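# Fit the loose gear onto the gearbox's empty pin

## Task

Set the loose gear on the gearbox's vacant pin, with its teeth meshing between those of the centre gear and the outer ring, lying flat and as low as the two gears already mounted. It must never drop more than about a finger's width, and never from higher than the tops of the gear pins. After it is above its pin, release it only once the pin is inside the gear's hole and its teeth line up with the ring's. Finally, with the gripper empty, withdraw so it ends up at least 11 cm away from the gears.

## Robot and tools

ROBOT. One six-joint arm with a parallel two-finger gripper. Joint order, used in every command and every per-joint list in results: waist (joint_0), shoulder (joint_1), elbow (joint_2), wrist pitch (joint_3), wrist yaw (joint_4), wrist roll (joint_5). The seventh number is always the gripper opening. Wrist pitch is REVERSED: its sign in commands and results is opposite to the URDF, so a URDF angle of 1.2 shows as about -1.2. Stated ranges (URDF signs, rad): waist -3.054 to 3.054, shoulder 0.000 to 3.142, elbow 0.000 to 2.356, wrist pitch -1.571 to 1.571, wrist yaw -1.571 to 1.571, wrist roll -3.142 to 3.142. True ends may differ by up to 0.010 rad.

FRAME. Results use the scene frame in metres: origin on the tabletop beneath the arm base, +z up, +y to the left when facing along +x. end_effector_position is the pinch point between the finger pads, 3 to 4 cm behind the fingertips; orientation is end_effector_quat_wxyz. The fingers point along the gripper's +x and close along its y. The printed position can be off, more so when reaching far. The base may be tilted relative to the table.

execute_actions(actions). A list of actions run in sequence. Each action is a table of up to 15 rows; each row lasts one control step (1/30 s), and if fewer than 15 rows are given the last one repeats to fill 15 steps. A row has 7 numbers in [-1, 1]: six joint values, then the opening. Joint values are offsets, not poses: each is measured from the joint angles at the start of that action (not from the previous row); for a call's first action, from the angles last reported in this scene. Scale: 1.0 equals 0.9615 rad for waist, shoulder and elbow, 1.713 for wrist pitch, 1.767 for wrist yaw, 1.728 for wrist roll. The opening is absolute: +1 fully open (0.088 m pad gap), empty fingers touch near -0.80, values down to -1 do not close further. Closing from fully open takes at least about 0.5 s. An action asking a joint to go more than 0.010 rad outward beyond its range is refused; if the first action fails this, or any action is malformed, the whole call is refused and nothing moves. Requests past a real end are clipped, and "joint sent to its limit" may appear. An empty list just returns state and images.

move(target, speed, blocking). target is one row of 7 as above; its joint values are offsets from the "Joint positions" in the latest result that shows them, and the opening is absolute, applied at the start. All joints travel together so the gripper follows a curve; path time is clamped to 0.5-10 s. speed is in rad/s for the joint with farthest to go, 0.01 to 2, default 0.5. Paths ignore obstacles, and faster moves or targets set deeper past a contact hit and press harder. The extra "move:" line reports the ending (done, off_target, moving, held, fault), limits=held or limits=none, and the joint farthest from its target. With blocking=false the result comes after 0.5 s while the arm keeps going; other moves and actions are refused until a result shows it finished, so use wait or stop.

wait(seconds), 0 to 10: the arm keeps its last command; returns early if a running move ends. stop(): brakes a running move (needs room; fingers keep moving). zoom_image(camera, region): camera is cam_head_left, cam_head_right or cam_wrist; region [x0, y0, x1, y1] in pixels, origin top-left, at most 504 by 504. show_instructions shows the reference images. read_manual gives licence texts. finished_scene(scene) ends the current scene (pass its number) and cannot be undone; the gear must be placed and stay placed.

MOTION LIMITS. Each step, joint targets are kept within a lead of the measured angle: 0.211 rad (waist, shoulder, elbow), 0.213 (wrist pitch), 0.267 (wrist yaw), 0.228 (wrist roll). If targets would carry the gripper over 70 mm from where it is, all are scaled back. So big offsets need several actions, and an unfinished action may not complete on its own; resend the remainder. Friction can leave joints short, especially at long reach; small turns may not happen. Check the reported positions after every motion.

RESULTS. Each gives the state line, velocities, Joint positions and Joint velocities (rad, rad/s, then pad gap in m), Joint targets (where joints are being driven now), grip_measured (opening on the command scale), step readings for action calls (HELD marks rows held back), and images from cam_head_left, cam_head_right, cam_wrist (504x504 each). "joint command not followed" means the clearance check altered targets; the mount counts as part of the arm.

GRIPPING. To hold the gear, keep commanding an opening well below grip_measured; lower squeezes harder (about 34 N per pad max). Readings may be off by about 1 mm consistently. A fast close can push the fingers back open.

HAZARDS. Contact torque reaching a load limit (N m: waist 16.8, shoulder 20.8, elbow 20.8, wrist pitch 5.49, wrist yaw 5.47, wrist roll 5.13; a carried object counts) halts the arm for 10 s and drops the rest of the call. Holding loads heats motors: MOTOR HOT from 50 °C, an OVER-TEMPERATURE FAULT hold at 95 °C, and possible power loss with the arm going limp. The robot holds its last command while you compose a reply. Objects may get brief random pushes. Avoid drops, slams, hard pushes, and anything leaving the table, which fails the task.

Each tool is called after "Request:" by a JSON object that holds its "op" and its "data".

Reference images:

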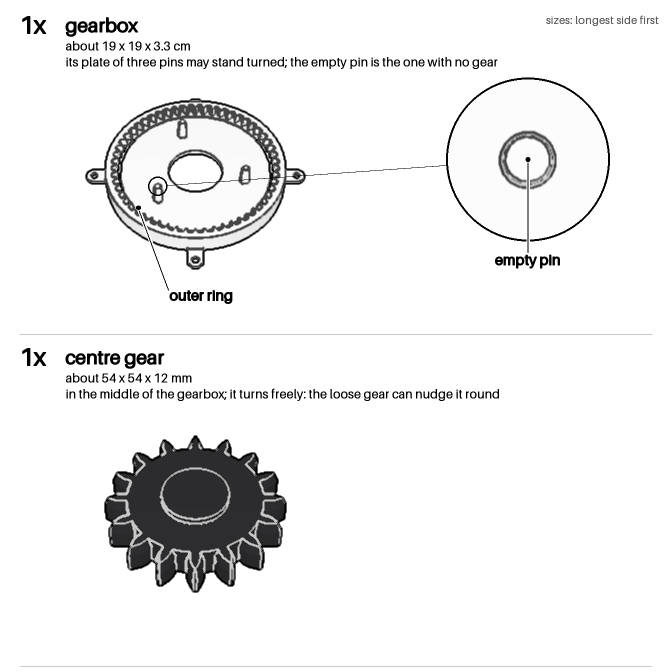

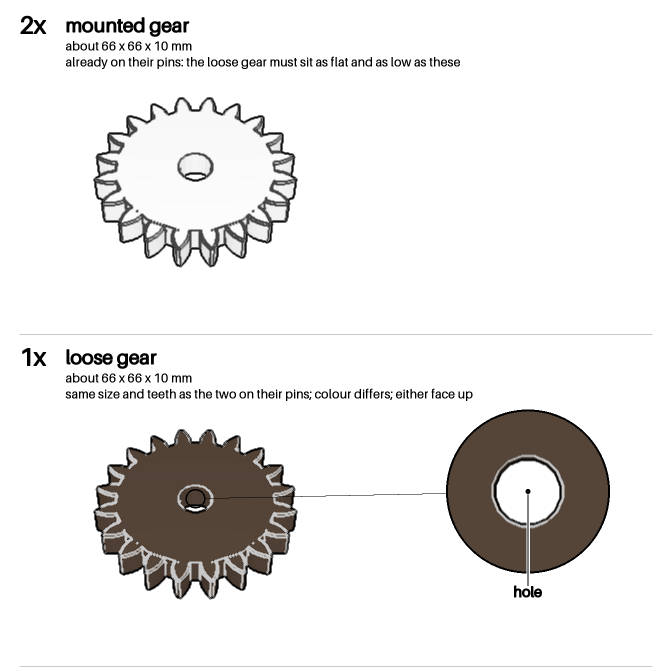

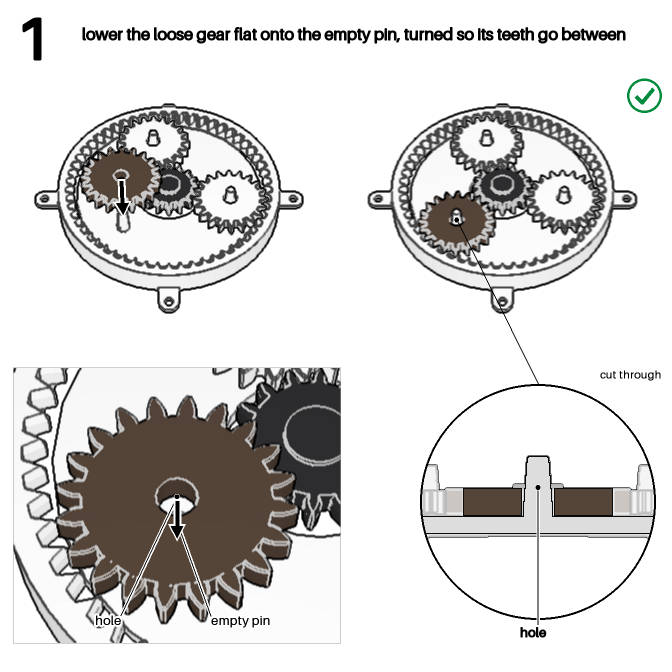

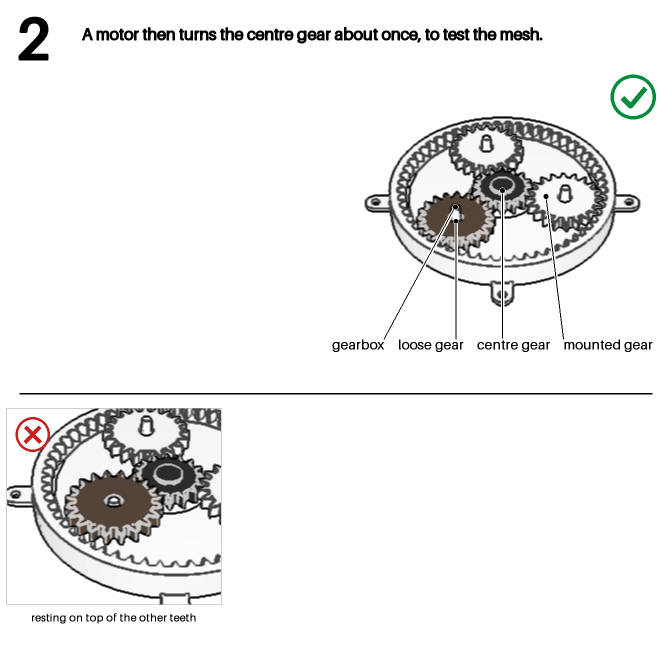

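## Session

Request:
{"op": "execute_actions", "data": {"actions": []}}

Scene clock: 0.00 s.
end_effector_position=(+0.3792, +0.0749, +0.2748) grip_measured=+0.825 end_effector_quat_wxyz=(+0.975, -0.201, +0.091, -0.027) end_effector_velocity=(-0.002, -0.003, -0.008) end_effector_angular_velocity=(-0.004, +0.036, -0.008)
Joint names: [waist, shoulder, elbow, wrist pitch, wrist yaw, wrist roll]
Joint positions: [ 0.019  0.872  0.644 -0.252 -0.032 -0.032  0.079]
Joint velocities: [-0.002 -0.002 -0.002  0.037 -0.007 -0.007  0.   ]
Heat: hottest shoulder 29 °C (+0.0 °C/min).
Joint targets: [0.019 0.872 0.644 -0.252 -0.032 -0.032]

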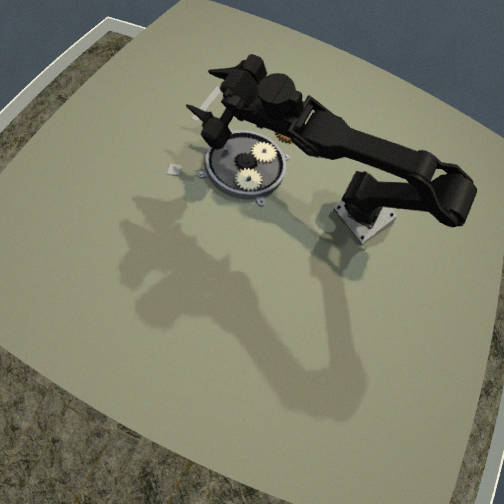

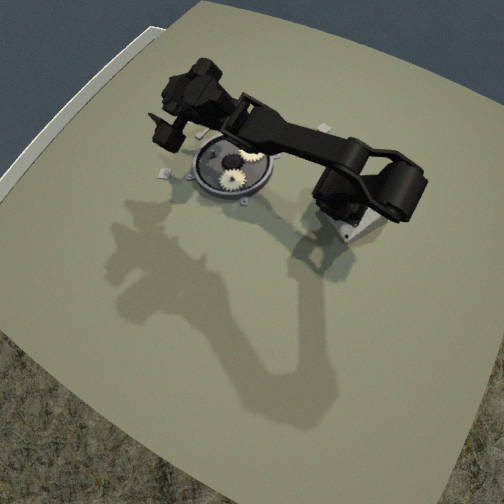

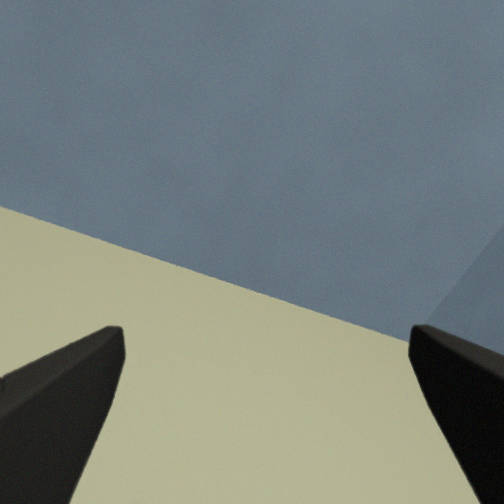

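Request:
{"op": "move", "data": {"target": [-0.4,0.6,0.666,0.953,-0.222,0.018,1], "speed": 1.0}}

Scene clock: 31.27 s.
end_effector_position=(+0.2788, +0.0009, +0.1803) grip_measured=+0.988 end_effector_quat_wxyz=(+0.690, +0.161, +0.686, -0.166) end_effector_velocity=(-0.004, -0.001, -0.001) end_effector_angular_velocity=(-0.002, +0.012, +0.000)
Joint names: [waist, shoulder, elbow, wrist pitch, wrist yaw, wrist roll]
Joint positions: [-0.363  1.437  1.279  1.378 -0.419 -0.003  0.087]
Joint velocities: [-0.002 -0.002 -0.007  0.007  0.007 -0.007 -0.   ]
Heat: hottest wrist pitch 32 °C (+5.8 °C/min).
Joint targets: [-0.366 1.449 1.285 1.381 -0.424 -0.000]
move: off_target; limits=none; farthest joint: the shoulder, 0.012 radians from its target (0.577 radians at the start)

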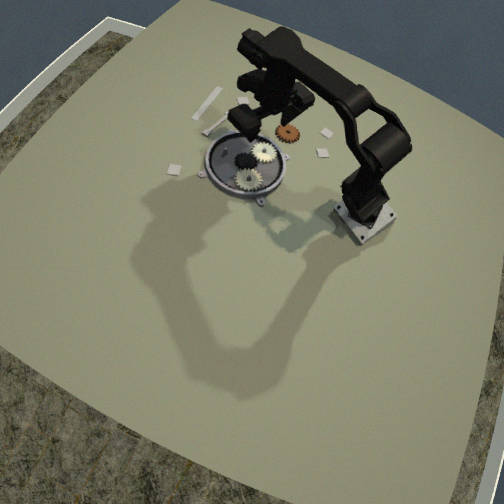

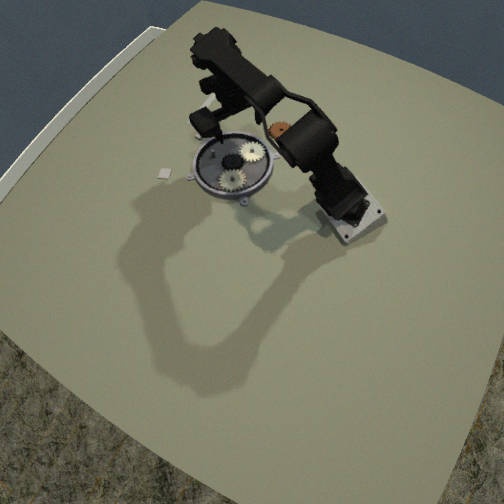

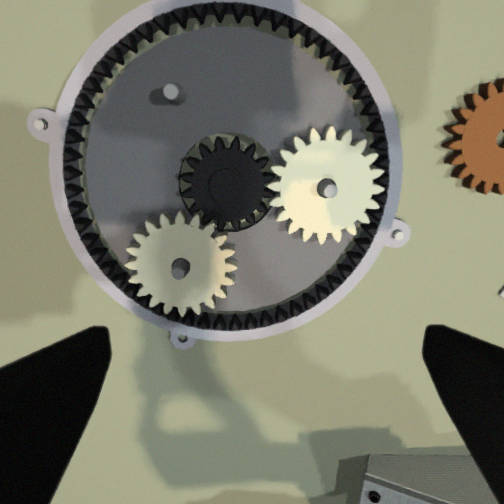

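Request:
{"op": "move", "data": {"target": [-0.3565,0.395,-0.156,-0.217,0.008,0,1], "speed": 0.6}}

Scene clock: 51.23 s.
end_effector_position=(+0.2523, -0.1499, +0.1021) grip_measured=+0.988 end_effector_quat_wxyz=(+0.651, +0.284, +0.642, -0.289) end_effector_velocity=(+0.001, -0.000, +0.002) end_effector_angular_velocity=(-0.004, -0.014, -0.005)
Joint names: [waist, shoulder, elbow, wrist pitch, wrist yaw, wrist roll]
Joint positions: [-0.704  1.805  1.134  1.009 -0.408 -0.003  0.087]
Joint velocities: [-0.002 -0.007 -0.002 -0.007 -0.007  0.007 -0.   ]
Heat: hottest shoulder 31 °C (+2.3 °C/min).
Joint targets: [-0.706 1.817 1.128 1.006 -0.405 -0.003]
move: off_target; limits=none; farthest joint: the shoulder, 0.011 radians from its target (0.379 radians at the start)

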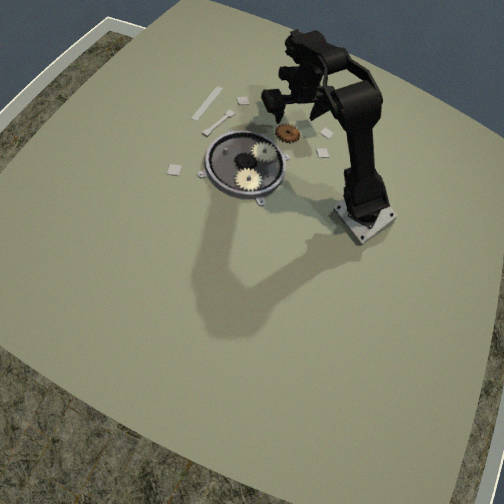

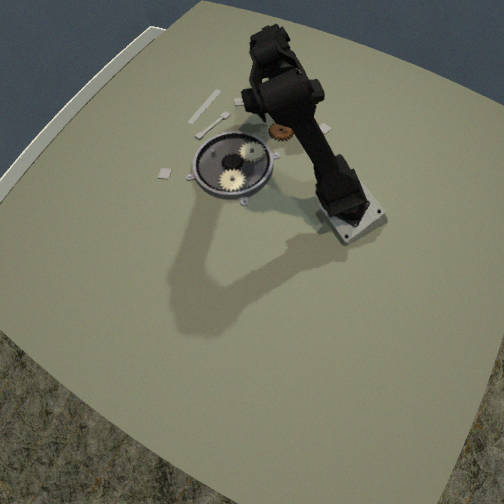

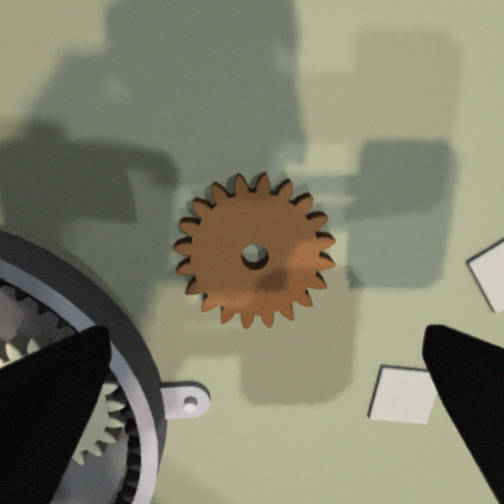

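Request:
{"op": "move", "data": {"target": [0.071,0.081,-0.117,-0.115,-0.003,0.043,1], "speed": 0.3}}

Scene clock: 61.43 s.
end_effector_position=(+0.2531, -0.1508, +0.0557) grip_measured=+0.988 end_effector_quat_wxyz=(+0.649, +0.284, +0.643, -0.292) end_effector_velocity=(-0.000, +0.003, -0.001) end_effector_angular_velocity=(+0.023, -0.008, +0.015)
Joint names: [waist, shoulder, elbow, wrist pitch, wrist yaw, wrist roll]
Joint positions: [-0.639  1.871  1.029  0.814 -0.408  0.069  0.087]
Joint velocities: [-0.002  0.002 -0.002  0.007 -0.022 -0.022  0.   ]
Heat: hottest shoulder 32 °C (+3.0 °C/min).
Joint targets: [-0.635 1.883 1.022 0.811 -0.413 0.072]
move: off_target; limits=none; farthest joint: the shoulder, 0.012 radians from its target (0.077 radians at the start)

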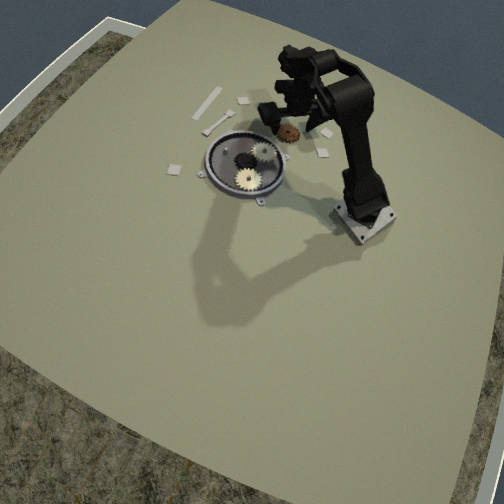

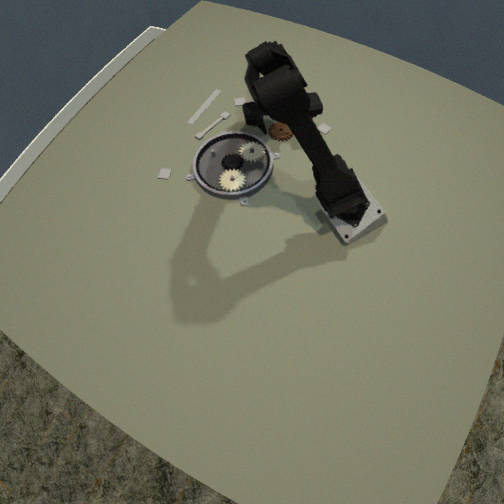

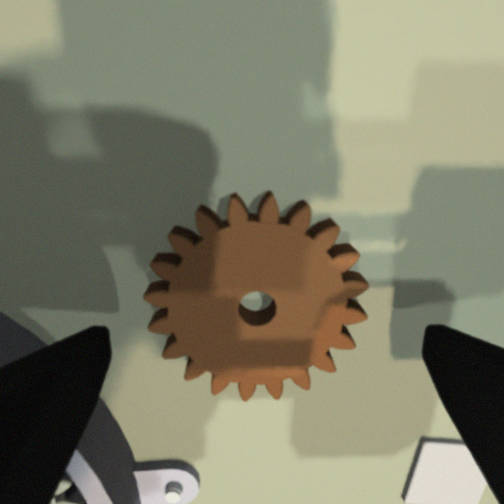

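Request:
{"op": "move", "data": {"target": [0.036,-0.014,-0.078,-0.043,-0.006,0,1], "speed": 0.15}}

Scene clock: 79.33 s.
end_effector_position=(+0.2483, -0.1421, +0.0398) grip_measured=+0.987 end_effector_quat_wxyz=(+0.652, +0.276, +0.648, -0.280) end_effector_velocity=(-0.006, +0.003, -0.001) end_effector_angular_velocity=(+0.011, +0.022, -0.020)
Joint names: [waist, shoulder, elbow, wrist pitch, wrist yaw, wrist roll]
Joint positions: [-0.61   1.867  0.962  0.743 -0.414  0.07   0.087]
Joint velocities: [-0.002 -0.002 -0.007  0.022  0.007  0.007 -0.   ]
Heat: hottest shoulder 33 °C (+2.0 °C/min).
Joint targets: [-0.605 1.857 0.954 0.740 -0.419 0.069]
move: done; limits=none; farthest joint: the shoulder, 0.010 radians from its target (0.014 radians at the start)

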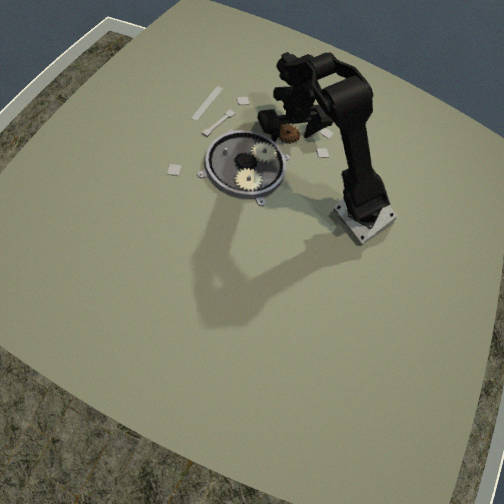

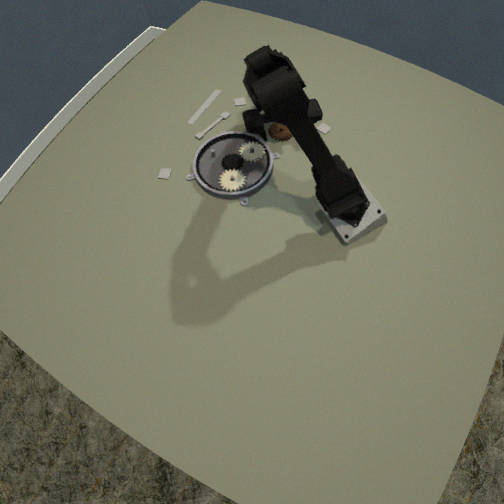

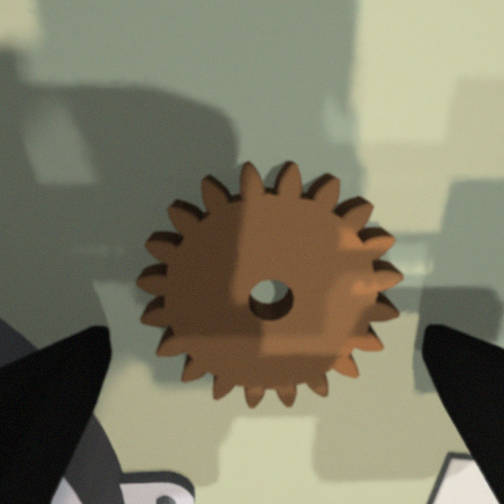

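Request:
{"op": "move", "data": {"target": [-0.004,0.071,0.083,0.0105,0,0,1], "speed": 0.1}}

Request:
{"op": "zoom_image", "data": {"camera": "cam_head_left", "region": [240,80,360,180]}}

Scene clock: 89.07 s.
end_effector_position=(+0.2612, -0.1540, +0.0409) grip_measured=+0.988 end_effector_quat_wxyz=(+0.653, +0.276, +0.647, -0.281) end_effector_velocity=(-0.002, +0.000, +0.002) end_effector_angular_velocity=(+0.002, +0.012, +0.000)
Joint names: [waist, shoulder, elbow, wrist pitch, wrist yaw, wrist roll]
Joint positions: [-0.611  1.921  1.036  0.759 -0.414  0.07   0.087]
Joint velocities: [-0.002 -0.002  0.007  0.022  0.007 -0.007  0.   ]
Heat: hottest shoulder 34 °C (+2.0 °C/min).
Joint targets: [-0.614 1.935 1.042 0.761 -0.414 0.070]
move: off_target; limits=none; farthest joint: the shoulder, 0.014 radians from its target (0.069 radians at the start)

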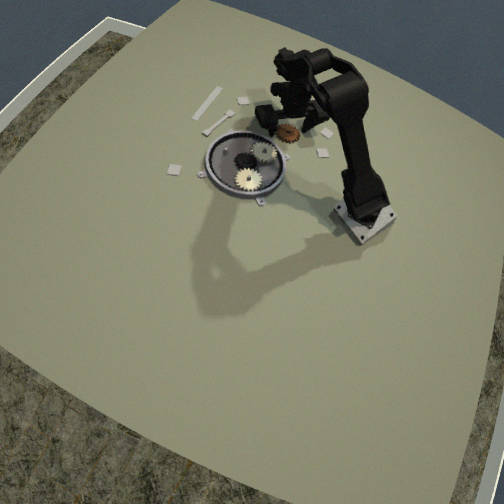

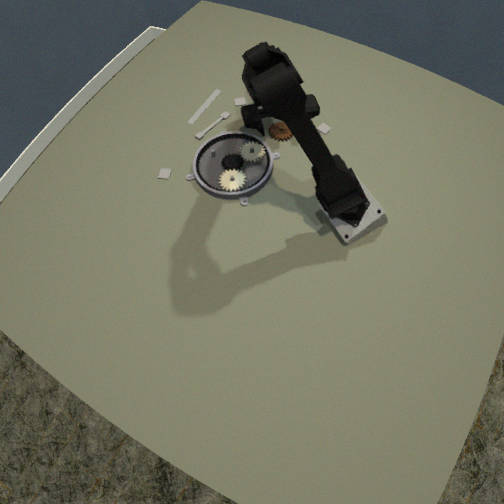

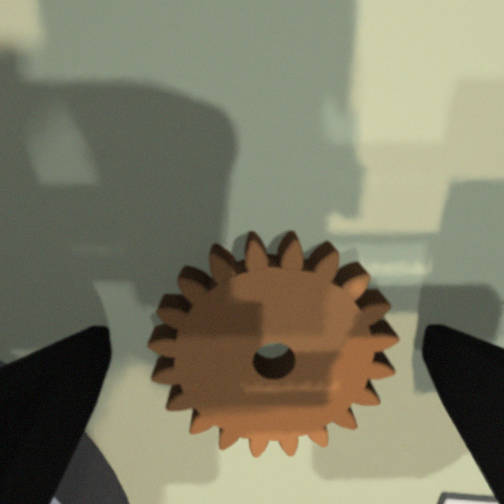

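Region (240, 80, 360, 180) of cam_head_left's 504x504 image, scaled by 4.200, with more detail than that image has.

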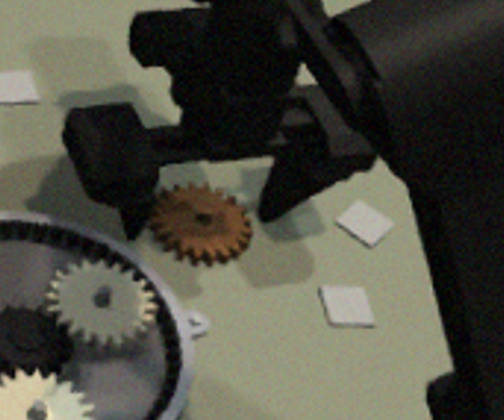

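Request:
{"op": "execute_actions", "data": {"actions": [[[0,0.024,0,-0.003,0,0,0.75]],[[0,0,0,0,0,0,0.55]],[[0,0,0,0,0,0,0.3]]]}}

Scene clock: 95.27 s.
end_effector_position=(+0.2621, -0.1537, +0.0398) grip_measured=+0.511 end_effector_quat_wxyz=(+0.654, +0.280, +0.646, -0.278) end_effector_velocity=(-0.004, -0.001, -0.000) end_effector_angular_velocity=(+0.000, +0.011, +0.010)
Joint names: [waist, shoulder, elbow, wrist pitch, wrist yaw, wrist roll]
Joint positions: [-0.612  1.926  1.037  0.756 -0.424  0.07   0.064]
Joint velocities: [-0.007  0.002 -0.002  0.007  0.007 -0.022 -0.   ]
Heat: hottest shoulder 35 °C (+3.0 °C/min).
Joint targets: [-0.612 1.926 1.037 0.756 -0.424 0.070]
Step readings (joint positions; steps 1 to 15: 1st action; 16 to 30: 2nd action; 31 to 45: 3rd action):
0: [-0.612 1.922 1.037 0.759 -0.414 0.070]
1: [-0.612 1.922 1.037 0.759 -0.414 0.070]
2: [-0.612 1.924 1.037 0.759 -0.414 0.070]
4: [-0.612 1.926 1.037 0.758 -0.420 0.070]
8: [-0.612 1.926 1.037 0.756 -0.421 0.070]
15: [-0.612 1.926 1.037 0.756 -0.420 0.070]
16: [-0.612 1.926 1.037 0.756 -0.421 0.070]
17: [-0.612 1.926 1.037 0.756 -0.423 0.070]
19: [-0.612 1.926 1.037 0.756 -0.424 0.070]
23: [-0.612 1.926 1.037 0.756 -0.424 0.070]
30: [-0.612 1.926 1.037 0.756 -0.424 0.070]
31: [-0.612 1.926 1.037 0.756 -0.424 0.070]
32: [-0.612 1.926 1.037 0.756 -0.424 0.070]
34: [-0.612 1.926 1.037 0.756 -0.424 0.070]
38: [-0.612 1.926 1.037 0.756 -0.424 0.070]
45: Joint positions above

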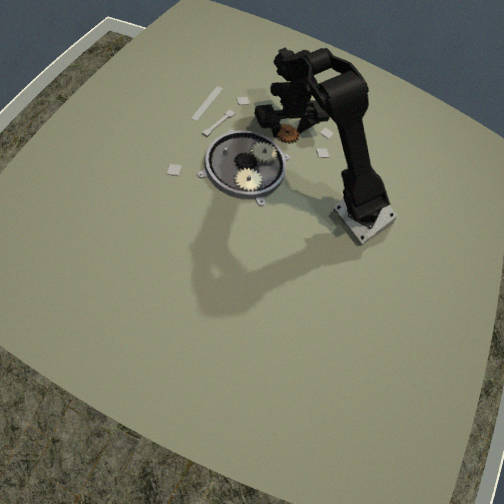

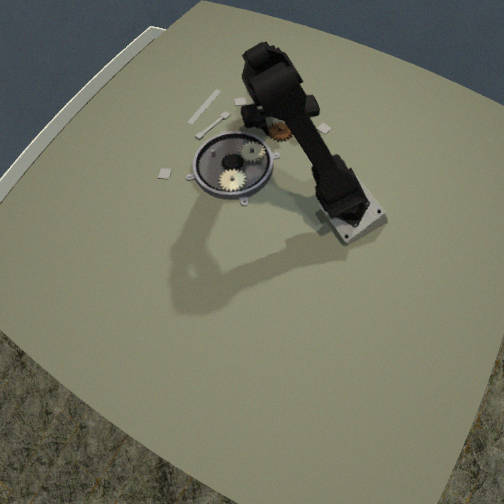

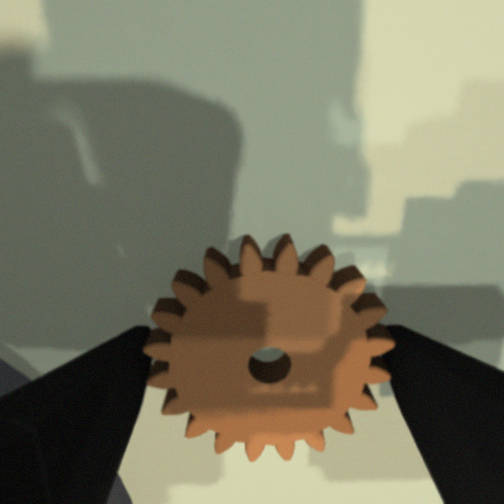

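Request:
{"op": "move", "data": {"target": [-0.082,-0.095,0.138,0.138,0,0,0.25], "speed": 0.25}}

Request:
{"op": "move", "data": {"target": [0.595,-0.098,0.218,0.028,0.013,-0.18,0.25], "speed": 0.4}}

Scene clock: 106.00 s.
end_effector_position=(+0.2628, -0.1542, +0.0966) grip_measured=+0.510 end_effector_quat_wxyz=(+0.645, +0.307, +0.631, -0.302) end_effector_velocity=(-0.003, +0.004, +0.002) end_effector_angular_velocity=(+0.016, +0.004, +0.013)
Joint names: [waist, shoulder, elbow, wrist pitch, wrist yaw, wrist roll]
Joint positions: [-0.688  1.845  1.163  0.99  -0.425  0.07   0.064]
Joint velocities: [-0.002 -0.007 -0.002  0.022 -0.007 -0.022 -0.   ]
Heat: hottest shoulder 36 °C (+5.1 °C/min).
Joint targets: [-0.691 1.835 1.170 0.992 -0.424 0.070]
move: off_target; limits=none; farthest joint: the shoulder, 0.011 radians from its target (0.091 radians at the start)

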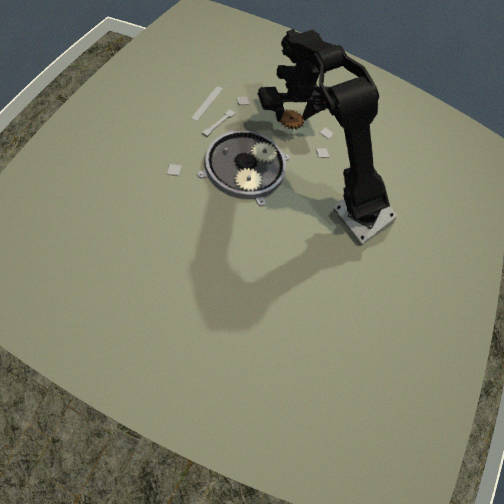

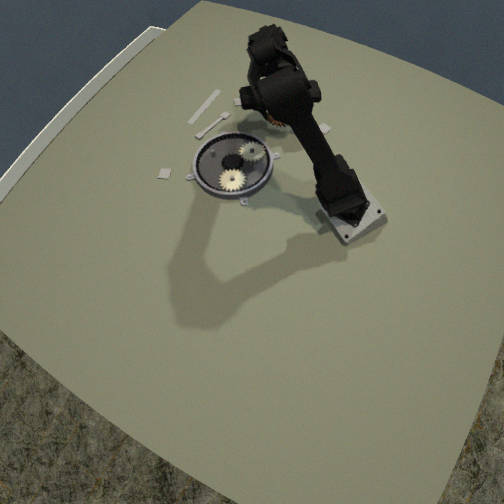

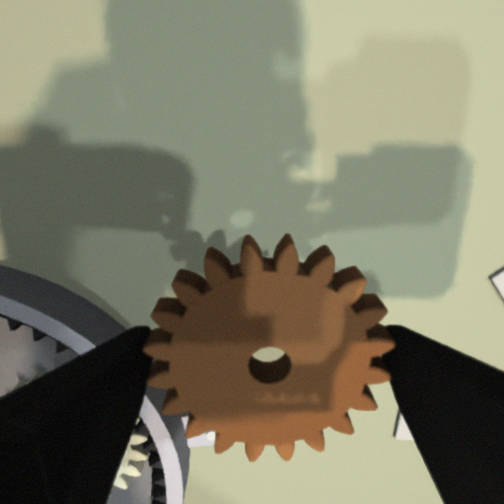

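Scene clock: 107.90 s.
end_effector_position=(+0.3703, +0.0076, +0.0893) grip_measured=+0.510 end_effector_quat_wxyz=(+0.708, -0.013, +0.706, +0.012) end_effector_velocity=(+0.001, -0.000, -0.001) end_effector_angular_velocity=(+0.006, -0.005, +0.006)
Joint names: [waist, shoulder, elbow, wrist pitch, wrist yaw, wrist roll]
Joint positions: [-0.118  1.763  1.367  1.036 -0.406 -0.239  0.064]
Joint velocities: [-0.002  0.002 -0.002 -0.007 -0.007 -0.007 -0.   ]
Heat: hottest shoulder 36 °C (+5.1 °C/min).
Joint targets: [-0.116 1.751 1.373 1.038 -0.402 -0.241]
move: off_target; limits=none; farthest joint: the shoulder, 0.012 radians from its target (0.095 radians at the start)

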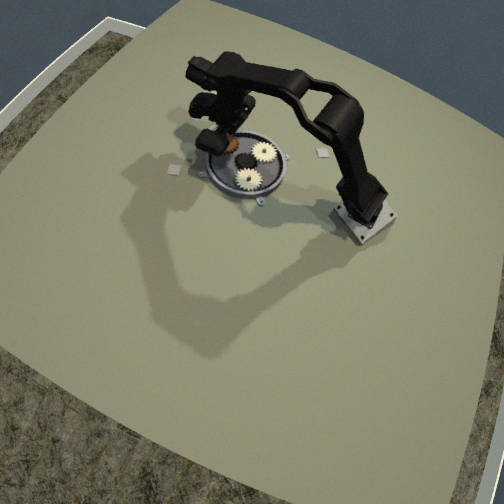

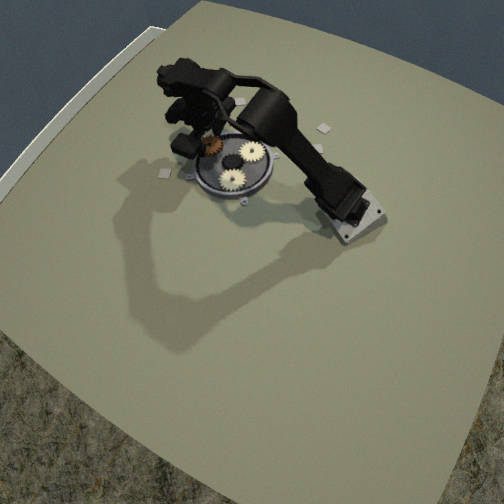

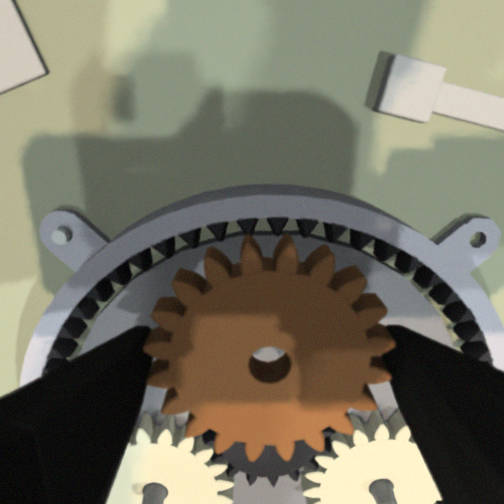

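Request:
{"op": "move", "data": {"target": [0.016,0,-0.054,-0.0315,0,0.009,0.25], "speed": 0.08}}

Request:
{"op": "zoom_image", "data": {"camera": "cam_wrist", "region": [150,180,390,420]}}

Scene clock: 121.67 s.
end_effector_position=(+0.3676, +0.0079, +0.0782) grip_measured=+0.510 end_effector_quat_wxyz=(+0.709, -0.013, +0.705, +0.013) end_effector_velocity=(-0.003, +0.002, -0.001) end_effector_angular_velocity=(+0.010, +0.011, +0.005)
Joint names: [waist, shoulder, elbow, wrist pitch, wrist yaw, wrist roll]
Joint positions: [-0.106  1.762  1.322  0.984 -0.405 -0.225  0.064]
Joint velocities: [ 0.002 -0.002 -0.007  0.007 -0.007 -0.007 -0.001]
Heat: hottest shoulder 39 °C (+7.1 °C/min).
Joint targets: [-0.103 1.763 1.315 0.982 -0.406 -0.223]
move: done; limits=none; farthest joint: the elbow, 0.007 radians from its target (0.052 radians at the start)

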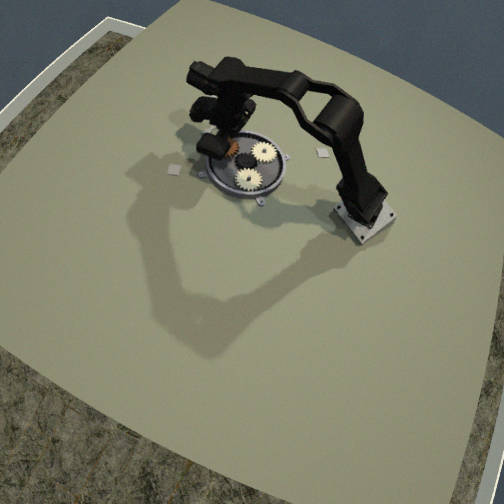

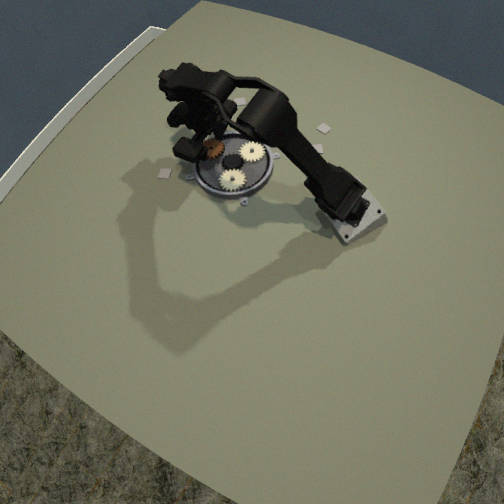

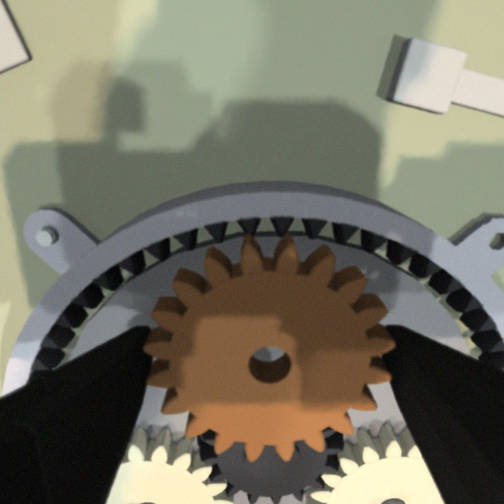

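Region (150, 180, 390, 420) of cam_wrist's 504x504 image, scaled by 2.100, with more detail than that image has.

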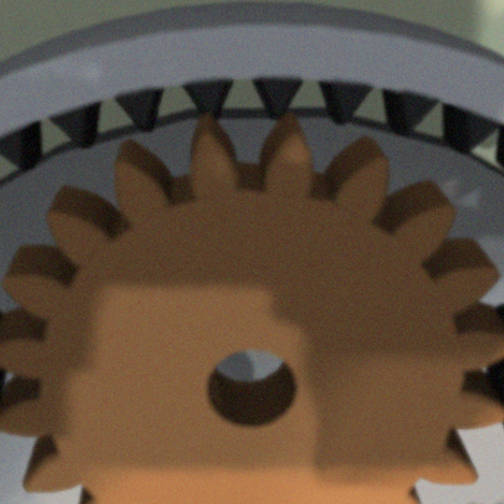

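Request:
{"op": "move", "data": {"target": [0.014,0,-0.016,-0.008,0,0.007,0.25], "speed": 0.04}}

Request:
{"op": "zoom_image", "data": {"camera": "cam_wrist", "region": [170,200,370,400]}}

Scene clock: 128.63 s.
end_effector_position=(+0.3674, +0.0105, +0.0751) grip_measured=+0.509 end_effector_quat_wxyz=(+0.709, -0.013, +0.705, +0.014) end_effector_velocity=(-0.004, +0.004, +0.002) end_effector_angular_velocity=(+0.024, +0.011, -0.001)
Joint names: [waist, shoulder, elbow, wrist pitch, wrist yaw, wrist roll]
Joint positions: [-0.096  1.762  1.314  0.973 -0.405 -0.216  0.064]
Joint velocities: [-0.002 -0.007 -0.002  0.022 -0.022 -0.007  0.   ]
Heat: hottest shoulder 40 °C (+8.0 °C/min).
Joint targets: [-0.093 1.762 1.307 0.971 -0.405 -0.214]
move: done; limits=none; farthest joint: the elbow, 0.007 radians from its target (0.015 radians at the start)

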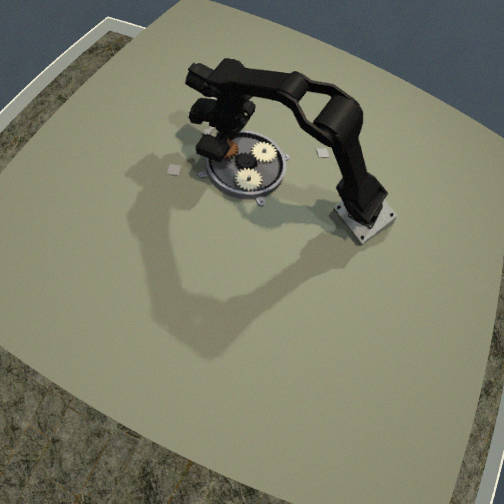

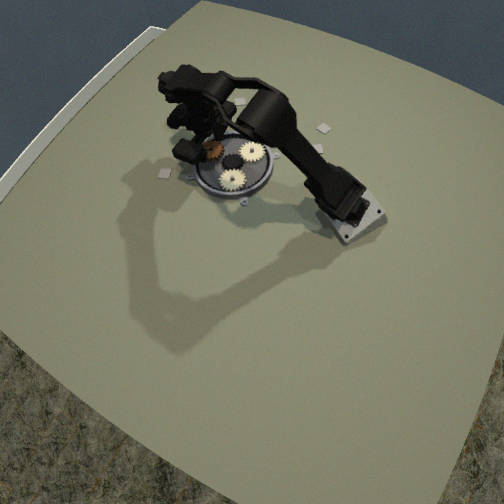

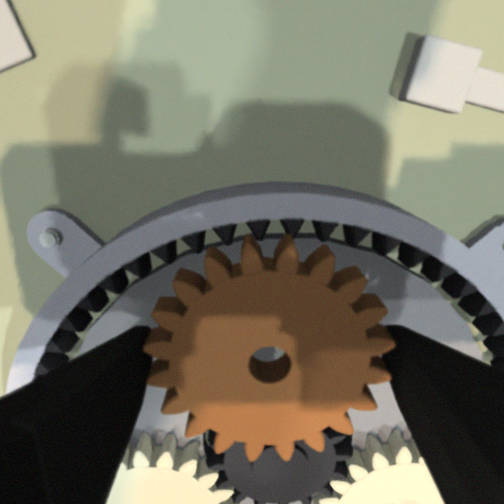

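Region (170, 200, 370, 400) of cam_wrist's 504x504 image, scaled by 2.520, with more detail than that image has.

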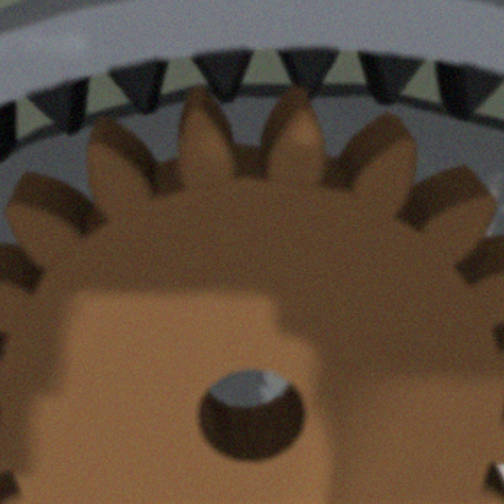

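Request:
{"op": "move", "data": {"target": [0.006,-0.025,-0.023,-0.0035,0,0,0.25], "speed": 0.04}}

Request:
{"op": "zoom_image", "data": {"camera": "cam_wrist", "region": [220,310,320,410]}}

Scene clock: 135.67 s.
end_effector_position=(+0.3643, +0.0118, +0.0747) grip_measured=+0.509 end_effector_quat_wxyz=(+0.708, -0.013, +0.706, +0.015) end_effector_velocity=(-0.000, +0.001, +0.000) end_effector_angular_velocity=(+0.020, -0.009, +0.002)
Joint names: [waist, shoulder, elbow, wrist pitch, wrist yaw, wrist roll]
Joint positions: [-0.094  1.752  1.299  0.969 -0.405 -0.216  0.064]
Joint velocities: [-0.007 -0.002 -0.007 -0.007 -0.022 -0.007 -0.   ]
Heat: hottest shoulder 40 °C (+7.0 °C/min).
Joint targets: [-0.090 1.738 1.292 0.967 -0.405 -0.216]
move: off_target; limits=none; farthest joint: the shoulder, 0.014 radians from its target (0.024 radians at the start)

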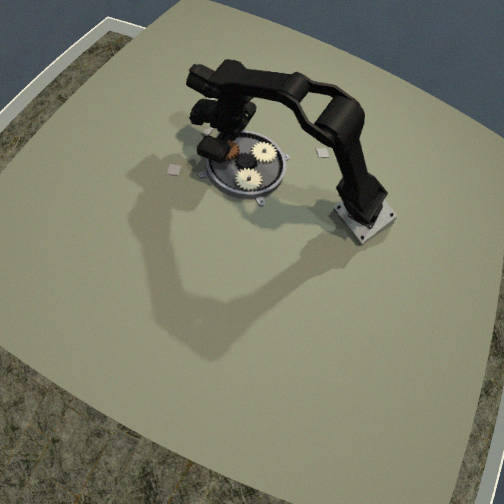

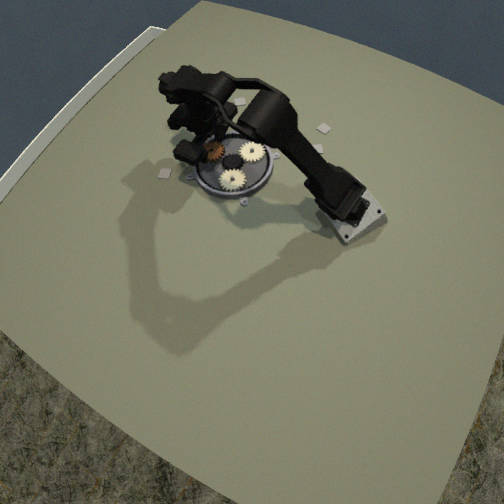

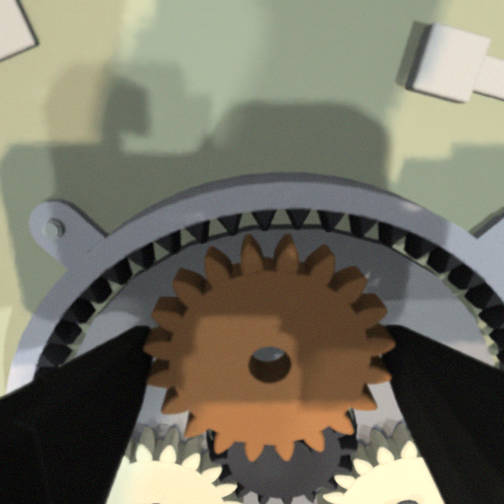

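Region (220, 310, 320, 410) of cam_wrist's 504x504 image, scaled by 5.040, with more detail than that image has.

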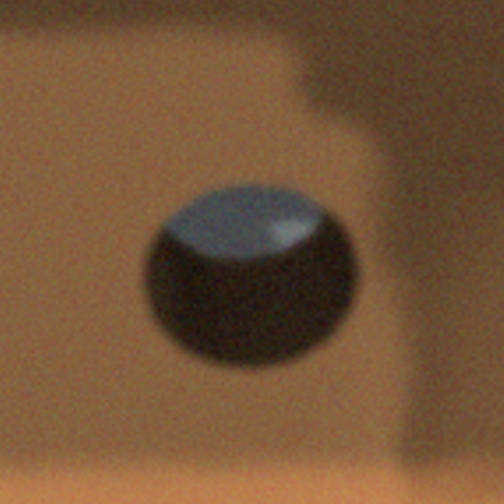

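Request:
{"op": "move", "data": {"target": [-0.043,-0.14,-0.168,-0.013,0,-0.025,0.25], "speed": 0.15}}

Request:
{"op": "zoom_image", "data": {"camera": "cam_wrist", "region": [170,80,370,280]}}

Scene clock: 144.17 s.
end_effector_position=(+0.3283, +0.0073, +0.0799) grip_measured=+0.509 end_effector_quat_wxyz=(+0.709, -0.015, +0.705, +0.013) end_effector_velocity=(+0.001, +0.000, +0.000) end_effector_angular_velocity=(+0.005, -0.009, +0.008)
Joint names: [waist, shoulder, elbow, wrist pitch, wrist yaw, wrist roll]
Joint positions: [-0.132  1.629  1.145  0.949 -0.405 -0.256  0.064]
Joint velocities: [-0.002 -0.002 -0.002 -0.007 -0.007 -0.007  0.   ]
Heat: hottest shoulder 41 °C (+7.1 °C/min).
Joint targets: [-0.135 1.617 1.137 0.947 -0.405 -0.259]
move: off_target; limits=none; farthest joint: the shoulder, 0.012 radians from its target (0.133 radians at the start)

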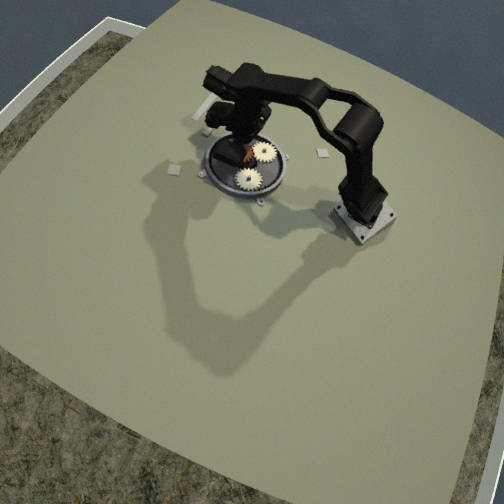

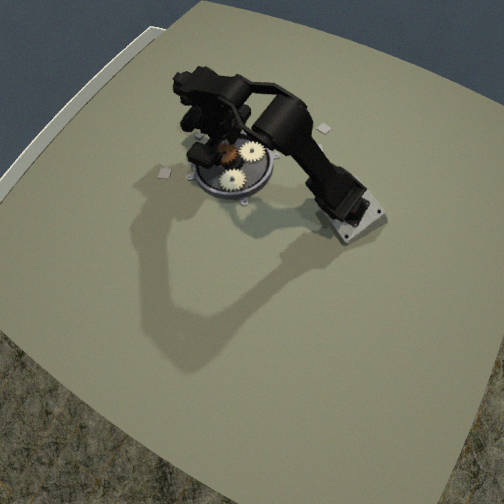

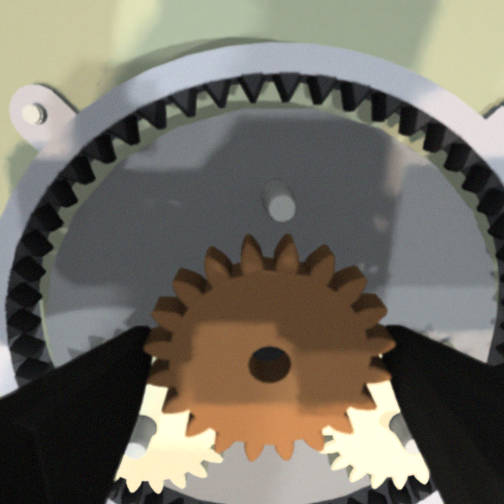

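Region (170, 80, 370, 280) of cam_wrist's 504x504 image, scaled by 2.520, with more detail than that image has.

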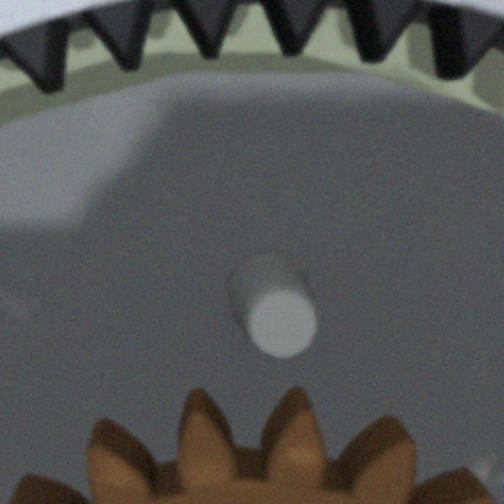

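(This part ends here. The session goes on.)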